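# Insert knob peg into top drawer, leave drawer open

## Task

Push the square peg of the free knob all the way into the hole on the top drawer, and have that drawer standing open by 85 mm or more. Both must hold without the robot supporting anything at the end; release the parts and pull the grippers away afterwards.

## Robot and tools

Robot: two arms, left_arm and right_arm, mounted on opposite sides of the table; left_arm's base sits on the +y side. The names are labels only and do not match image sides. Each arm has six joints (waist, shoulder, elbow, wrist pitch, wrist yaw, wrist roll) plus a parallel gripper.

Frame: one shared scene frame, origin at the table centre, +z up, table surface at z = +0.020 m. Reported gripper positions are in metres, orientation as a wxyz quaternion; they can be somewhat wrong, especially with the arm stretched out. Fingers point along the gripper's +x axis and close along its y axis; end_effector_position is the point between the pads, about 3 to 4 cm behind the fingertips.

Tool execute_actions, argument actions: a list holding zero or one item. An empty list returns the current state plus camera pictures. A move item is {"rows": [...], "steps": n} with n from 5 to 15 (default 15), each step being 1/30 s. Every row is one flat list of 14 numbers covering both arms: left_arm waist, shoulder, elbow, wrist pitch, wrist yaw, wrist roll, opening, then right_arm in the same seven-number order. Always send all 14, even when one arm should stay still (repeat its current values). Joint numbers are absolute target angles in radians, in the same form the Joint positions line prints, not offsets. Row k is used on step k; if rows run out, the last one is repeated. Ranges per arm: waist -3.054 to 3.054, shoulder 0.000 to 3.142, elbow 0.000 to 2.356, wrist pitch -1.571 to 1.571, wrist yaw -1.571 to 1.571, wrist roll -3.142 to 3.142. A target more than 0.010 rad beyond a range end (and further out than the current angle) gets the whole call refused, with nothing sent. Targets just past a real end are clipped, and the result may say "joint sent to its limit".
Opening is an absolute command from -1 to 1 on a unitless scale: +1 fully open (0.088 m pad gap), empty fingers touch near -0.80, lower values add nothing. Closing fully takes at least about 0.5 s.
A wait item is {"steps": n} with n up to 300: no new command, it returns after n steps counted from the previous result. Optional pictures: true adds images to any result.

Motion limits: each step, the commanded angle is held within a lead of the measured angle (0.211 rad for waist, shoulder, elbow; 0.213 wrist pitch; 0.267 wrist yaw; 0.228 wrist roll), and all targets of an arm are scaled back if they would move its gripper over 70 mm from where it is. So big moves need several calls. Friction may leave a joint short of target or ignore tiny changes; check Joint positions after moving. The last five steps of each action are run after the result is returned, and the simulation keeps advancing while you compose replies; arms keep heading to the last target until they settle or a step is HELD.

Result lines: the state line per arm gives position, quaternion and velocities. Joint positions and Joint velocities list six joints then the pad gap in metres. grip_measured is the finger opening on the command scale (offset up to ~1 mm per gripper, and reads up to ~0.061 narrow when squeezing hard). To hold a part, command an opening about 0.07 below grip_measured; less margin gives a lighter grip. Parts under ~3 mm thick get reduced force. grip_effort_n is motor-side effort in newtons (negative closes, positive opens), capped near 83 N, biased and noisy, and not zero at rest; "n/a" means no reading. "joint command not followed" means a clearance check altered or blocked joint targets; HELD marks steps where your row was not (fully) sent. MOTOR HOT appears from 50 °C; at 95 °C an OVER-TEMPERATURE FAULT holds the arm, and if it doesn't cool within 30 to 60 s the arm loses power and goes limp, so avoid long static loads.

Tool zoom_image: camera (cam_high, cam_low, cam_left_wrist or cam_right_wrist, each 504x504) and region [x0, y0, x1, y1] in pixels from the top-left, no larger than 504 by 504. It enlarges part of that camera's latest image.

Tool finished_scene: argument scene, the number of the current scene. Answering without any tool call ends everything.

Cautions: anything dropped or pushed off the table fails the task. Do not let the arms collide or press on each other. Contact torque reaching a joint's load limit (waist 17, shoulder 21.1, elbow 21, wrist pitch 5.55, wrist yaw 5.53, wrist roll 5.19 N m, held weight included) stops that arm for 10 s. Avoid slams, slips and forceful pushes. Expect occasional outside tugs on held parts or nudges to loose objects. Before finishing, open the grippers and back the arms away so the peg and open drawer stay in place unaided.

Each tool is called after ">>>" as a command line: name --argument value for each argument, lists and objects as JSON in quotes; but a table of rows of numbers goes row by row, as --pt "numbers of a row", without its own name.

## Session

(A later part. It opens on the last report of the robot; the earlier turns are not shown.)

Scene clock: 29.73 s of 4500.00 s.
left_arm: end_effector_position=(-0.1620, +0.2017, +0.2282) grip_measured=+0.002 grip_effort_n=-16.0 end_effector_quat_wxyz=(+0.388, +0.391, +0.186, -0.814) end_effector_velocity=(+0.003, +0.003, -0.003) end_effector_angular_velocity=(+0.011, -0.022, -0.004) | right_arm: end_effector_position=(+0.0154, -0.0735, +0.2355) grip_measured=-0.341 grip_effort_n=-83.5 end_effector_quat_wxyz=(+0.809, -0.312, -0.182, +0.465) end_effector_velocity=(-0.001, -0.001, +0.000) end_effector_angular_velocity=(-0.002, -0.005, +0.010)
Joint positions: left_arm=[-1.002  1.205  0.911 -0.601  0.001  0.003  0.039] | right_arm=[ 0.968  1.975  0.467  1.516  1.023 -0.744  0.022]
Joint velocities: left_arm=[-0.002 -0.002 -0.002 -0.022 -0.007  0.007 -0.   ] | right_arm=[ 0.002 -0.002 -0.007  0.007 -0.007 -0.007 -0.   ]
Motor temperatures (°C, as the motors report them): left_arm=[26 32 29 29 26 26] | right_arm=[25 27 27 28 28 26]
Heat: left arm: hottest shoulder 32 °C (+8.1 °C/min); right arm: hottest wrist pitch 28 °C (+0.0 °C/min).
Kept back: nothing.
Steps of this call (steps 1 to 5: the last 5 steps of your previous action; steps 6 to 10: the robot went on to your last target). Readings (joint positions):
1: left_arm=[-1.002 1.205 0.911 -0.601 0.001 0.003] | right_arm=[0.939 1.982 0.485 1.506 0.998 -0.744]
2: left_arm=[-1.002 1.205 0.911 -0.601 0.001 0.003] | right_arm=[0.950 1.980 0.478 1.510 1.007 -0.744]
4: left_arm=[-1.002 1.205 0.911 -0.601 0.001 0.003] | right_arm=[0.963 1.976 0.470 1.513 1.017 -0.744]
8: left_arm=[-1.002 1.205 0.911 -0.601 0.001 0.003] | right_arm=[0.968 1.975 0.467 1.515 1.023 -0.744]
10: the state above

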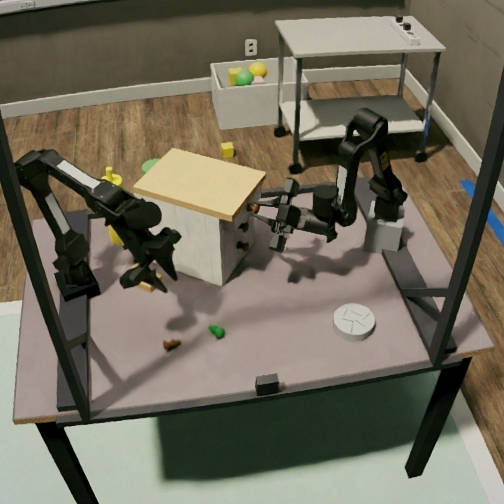

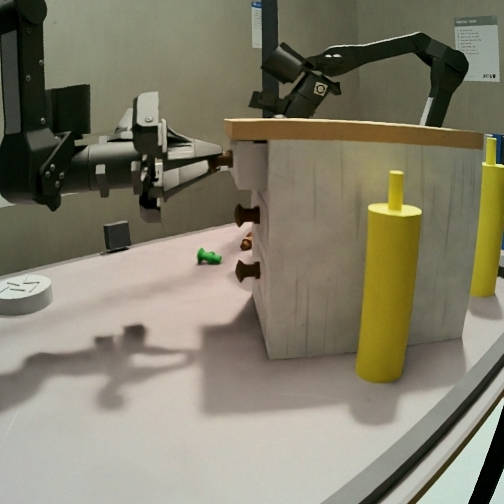

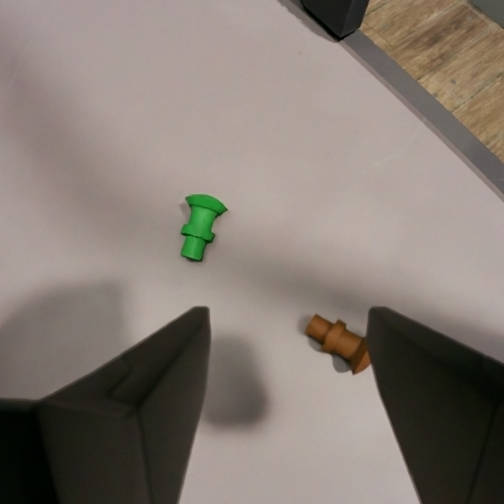

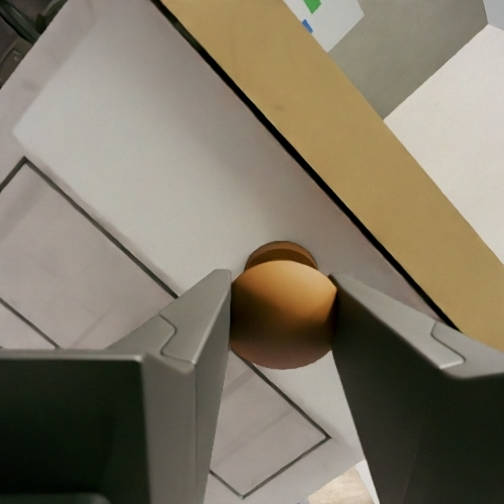

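>>> execute_actions --actions '[{"rows":[[-1.0,1.2,0.9,-0.6,0,0,0,0.99,1.962,0.448,1.52,1.045,-0.74,-0.42],[-1.0,1.2,0.9,-0.6,0,0,0,1.007,1.958,0.439,1.525,1.062,-0.74,-0.42],[-1.0,1.2,0.9,-0.6,0,0,0,1.024,1.954,0.43,1.53,1.079,-0.74,-0.42],[-1.0,1.2,0.9,-0.6,0,0,0,1.041,1.95,0.421,1.535,1.096,-0.74,-0.42],[-1.0,1.2,0.9,-0.6,0,0,0,1.058,1.946,0.412,1.54,1.113,-0.74,-0.42],[-1.0,1.2,0.9,-0.6,0,0,0,1.075,1.942,0.404,1.545,1.13,-0.74,-0.42],[-1.0,1.2,0.9,-0.6,0,0,0,1.092,1.939,0.396,1.55,1.147,-0.74,-0.42],[-1.0,1.2,0.9,-0.6,0,0,0,1.109,1.936,0.389,1.553,1.164,-0.74,-0.42],[-1.0,1.2,0.9,-0.6,0,0,0,1.126,1.933,0.383,1.556,1.181,-0.74,-0.42],[-1.0,1.2,0.9,-0.6,0,0,0,1.143,1.93,0.377,1.559,1.198,-0.74,-0.42],[-1.0,1.2,0.9,-0.6,0,0,0,1.16,1.927,0.371,1.562,1.215,-0.74,-0.42],[-1.0,1.2,0.9,-0.6,0,0,0,1.177,1.925,0.366,1.564,1.232,-0.74,-0.42],[-1.0,1.2,0.9,-0.6,0,0,0,1.194,1.923,0.361,1.566,1.249,-0.74,-0.42],[-1.0,1.2,0.9,-0.6,0,0,0,1.211,1.921,0.357,1.568,1.266,-0.74,-0.42],[-1.0,1.2,0.9,-0.6,0,0,0,1.228,1.919,0.353,1.57,1.283,-0.74,-0.42]]}]'

>>> execute_actions --actions '[{"steps":18}]'

>>> execute_actions --actions '[{"rows":[[-1.0,1.2,0.9,-0.6,0,0,0,1.225,1.919,0.353,1.57,1.283,-0.74,0.6]],"steps":12}]'

>>> execute_actions --actions '[{"rows":[[-1.0,1.2,0.9,-0.6,0,0,0,1.47,1.91,0.34,1.57,1.53,-0.74,0.6]]}]' --pictures true

Scene clock: 30.53 s of 4500.00 s.
left_arm: end_effector_position=(-0.1620, +0.2017, +0.2282) grip_measured=+0.002 grip_effort_n=-16.0 end_effector_quat_wxyz=(+0.388, +0.391, +0.186, -0.814) end_effector_velocity=(+0.005, +0.002, -0.005) end_effector_angular_velocity=(+0.013, -0.027, +0.017) | right_arm: end_effector_position=(-0.0036, -0.1044, +0.2351) grip_measured=-0.341 grip_effort_n=-83.5 end_effector_quat_wxyz=(+0.809, -0.314, -0.181, +0.464) end_effector_velocity=(-0.077, -0.113, -0.005) end_effector_angular_velocity=(-0.046, -0.042, +0.039)
Joint positions: left_arm=[-1.002  1.205  0.911 -0.601  0.001  0.003  0.039] | right_arm=[ 1.095  1.947  0.402  1.549  1.153 -0.744  0.022]
Joint velocities: left_arm=[-0.002  0.002 -0.002 -0.022 -0.022 -0.007 -0.   ] | right_arm=[ 0.501 -0.09  -0.212  0.081  0.462 -0.022 -0.   ]
Motor temperatures (°C, as the motors report them): left_arm=[26 32 29 29 26 26] | right_arm=[25 27 27 28 28 26]
Heat: left arm: hottest shoulder 32 °C (+7.9 °C/min); right arm: hottest wrist pitch 28 °C (+0.0 °C/min).
Steps of this call (steps 1 to 14: the robot went on to your last target; steps 15 to 24: the first 10 steps of this action). Readings (joint positions):
15: left_arm=[-1.002 1.205 0.911 -0.601 0.001 0.003] | right_arm=[0.970 1.974 0.465 1.516 1.026 -0.744]
16: left_arm=[-1.002 1.205 0.911 -0.601 0.001 0.003] | right_arm=[0.975 1.973 0.462 1.518 1.034 -0.744]
18: left_arm=[-1.002 1.205 0.911 -0.601 0.001 0.003] | right_arm=[0.996 1.968 0.449 1.525 1.060 -0.744]
22: left_arm=[-1.002 1.205 0.911 -0.601 0.001 0.003] | right_arm=[1.061 1.954 0.417 1.542 1.120 -0.744]
24: the state above

Scene clock: 31.13 s of 4500.00 s.
left_arm: end_effector_position=(-0.1620, +0.2017, +0.2282) grip_measured=+0.002 grip_effort_n=-16.0 end_effector_quat_wxyz=(+0.388, +0.391, +0.186, -0.814) end_effector_velocity=(+0.001, +0.001, -0.001) end_effector_angular_velocity=(+0.005, -0.005, +0.008) | right_arm: end_effector_position=(-0.0189, -0.1289, +0.2345) grip_measured=-0.341 grip_effort_n=-83.5 end_effector_quat_wxyz=(+0.808, -0.316, -0.181, +0.463) end_effector_velocity=(+0.001, -0.001, -0.002) end_effector_angular_velocity=(-0.013, -0.015, -0.005)
Joint positions: left_arm=[-1.002  1.205  0.911 -0.601  0.001  0.003  0.039] | right_arm=[ 1.206  1.931  0.364  1.565  1.266 -0.744  0.022]
Joint velocities: left_arm=[-0.002 -0.002 -0.002 -0.007 -0.007 -0.007 -0.   ] | right_arm=[ 0.002  0.002 -0.002 -0.007  0.007 -0.007 -0.   ]
Motor temperatures (°C, as the motors report them): left_arm=[26 32 30 29 26 26] | right_arm=[25 27 27 28 28 26]
Heat: left arm: hottest shoulder 32 °C (+7.7 °C/min); right arm: hottest wrist pitch 28 °C (+0.0 °C/min).
Kept back: nothing.
Steps of this call (steps 1 to 5: the last 5 steps of your previous action; steps 6 to 18: the robot went on to your last target). Readings (joint positions):
1: left_arm=[-1.002 1.205 0.911 -0.601 0.001 0.003] | right_arm=[1.112 1.944 0.395 1.552 1.170 -0.744]
2: left_arm=[-1.002 1.205 0.911 -0.601 0.001 0.003] | right_arm=[1.129 1.941 0.389 1.555 1.186 -0.744]
4: left_arm=[-1.002 1.205 0.911 -0.601 0.001 0.003] | right_arm=[1.163 1.937 0.377 1.560 1.220 -0.744]
8: left_arm=[-1.002 1.205 0.911 -0.601 0.001 0.003] | right_arm=[1.206 1.931 0.364 1.565 1.260 -0.744]
18: the state above

Scene clock: 31.37 s of 4500.00 s.
left_arm: end_effector_position=(-0.1620, +0.2017, +0.2282) grip_measured=+0.002 grip_effort_n=-15.6 end_effector_quat_wxyz=(+0.388, +0.391, +0.186, -0.814) end_effector_velocity=(-0.000, +0.003, -0.001) end_effector_angular_velocity=(+0.018, +0.011, +0.010) | right_arm: end_effector_position=(-0.0211, -0.1326, +0.2342) grip_measured=+0.424 grip_effort_n=-4.0 end_effector_quat_wxyz=(+0.807, -0.317, -0.181, +0.464) end_effector_velocity=(+0.000, +0.000, -0.002) end_effector_angular_velocity=(-0.013, -0.015, +0.005)
Joint positions: left_arm=[-1.002  1.205  0.911 -0.601  0.001  0.003  0.039] | right_arm=[ 1.223  1.93   0.358  1.568  1.28  -0.744  0.06 ]
Joint velocities: left_arm=[-0.002 -0.002 -0.002 -0.007  0.007 -0.022 -0.   ] | right_arm=[-0.002  0.002 -0.002 -0.007 -0.007 -0.007  0.139]
Motor temperatures (°C, as the motors report them): left_arm=[26 32 30 29 26 26] | right_arm=[25 27 27 28 28 26]
Heat: left arm: hottest shoulder 32 °C (+7.7 °C/min); right arm: hottest wrist pitch 28 °C (+0.0 °C/min).
Steps of this call (steps 1 to 7: the first 7 steps of this action). Readings (joint positions):
1: left_arm=[-1.002 1.205 0.911 -0.601 0.001 0.003] | right_arm=[1.206 1.931 0.364 1.566 1.266 -0.744]
2: left_arm=[-1.002 1.205 0.911 -0.601 0.001 0.003] | right_arm=[1.209 1.931 0.364 1.567 1.274 -0.744]
4: left_arm=[-1.002 1.205 0.911 -0.601 0.001 0.003] | right_arm=[1.219 1.930 0.359 1.568 1.280 -0.744]
7: the state above

Scene clock: 31.87 s of 4500.00 s.
left_arm: end_effector_position=(-0.1620, +0.2017, +0.2282) grip_measured=+0.002 grip_effort_n=-15.6 end_effector_quat_wxyz=(+0.388, +0.391, +0.186, -0.814) end_effector_velocity=(+0.002, -0.001, -0.001) end_effector_angular_velocity=(-0.004, -0.001, +0.028) | right_arm: end_effector_position=(-0.0556, -0.1785, +0.2345) grip_measured=+0.597 grip_effort_n=12.3 end_effector_quat_wxyz=(+0.807, -0.319, -0.183, +0.463) end_effector_velocity=(+0.002, -0.010, -0.001) end_effector_angular_velocity=(-0.010, -0.017, -0.034)
Joint positions: left_arm=[-1.002  1.205  0.911 -0.601  0.001  0.003  0.039] | right_arm=[ 1.463  1.921  0.345  1.568  1.521 -0.744  0.068]
Joint velocities: left_arm=[-0.002 -0.002 -0.007  0.007 -0.022 -0.022 -0.   ] | right_arm=[ 0.032 -0.002 -0.007 -0.007  0.066 -0.007  0.   ]
Motor temperatures (°C, as the motors report them): left_arm=[26 32 30 29 26 26] | right_arm=[25 28 27 28 28 26]
Heat: left arm: hottest shoulder 32 °C (+7.5 °C/min); right arm: hottest shoulder 28 °C (+0.0 °C/min).
Steps of this call (steps 1 to 5: the last 5 steps of your previous action; steps 6 to 15: the first 10 steps of this action). Readings (joint positions):
6: left_arm=[-1.002 1.205 0.911 -0.601 0.001 0.003] | right_arm=[1.241 1.929 0.357 1.568 1.328 -0.744]
7: left_arm=[-1.002 1.205 0.911 -0.601 0.001 0.003] | right_arm=[1.297 1.927 0.354 1.568 1.401 -0.744]
9: left_arm=[-1.002 1.205 0.911 -0.601 0.001 0.003] | right_arm=[1.403 1.924 0.348 1.568 1.464 -0.744]
13: left_arm=[-1.002 1.205 0.911 -0.601 0.001 0.003] | right_arm=[1.460 1.921 0.346 1.568 1.514 -0.744]
15: the state above

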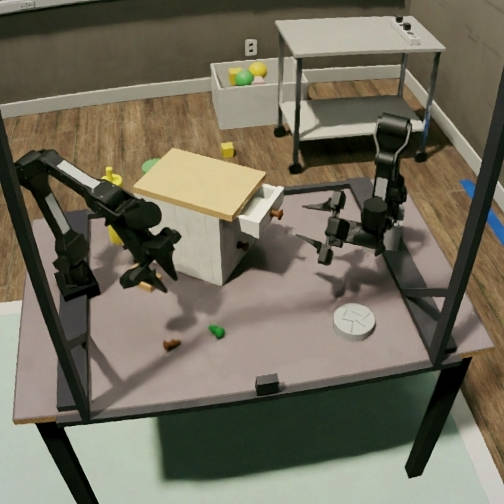

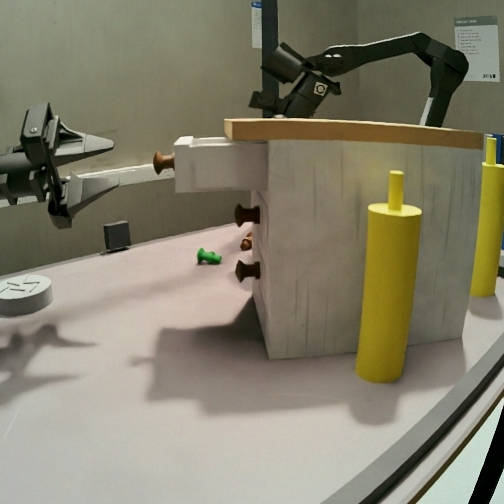

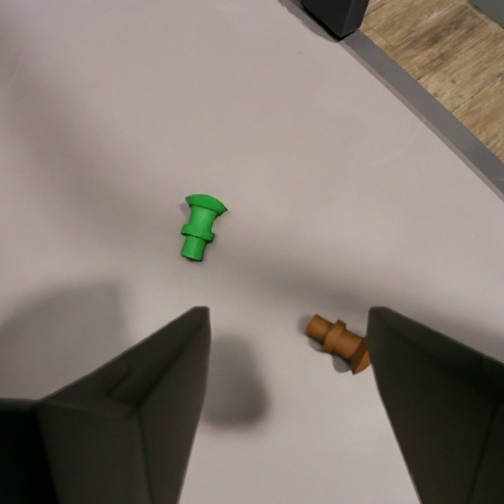

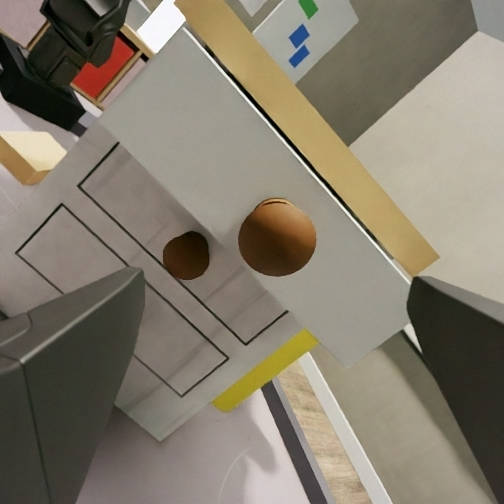

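>>> finished_scene --scene 1

The scene is finished: the task was done.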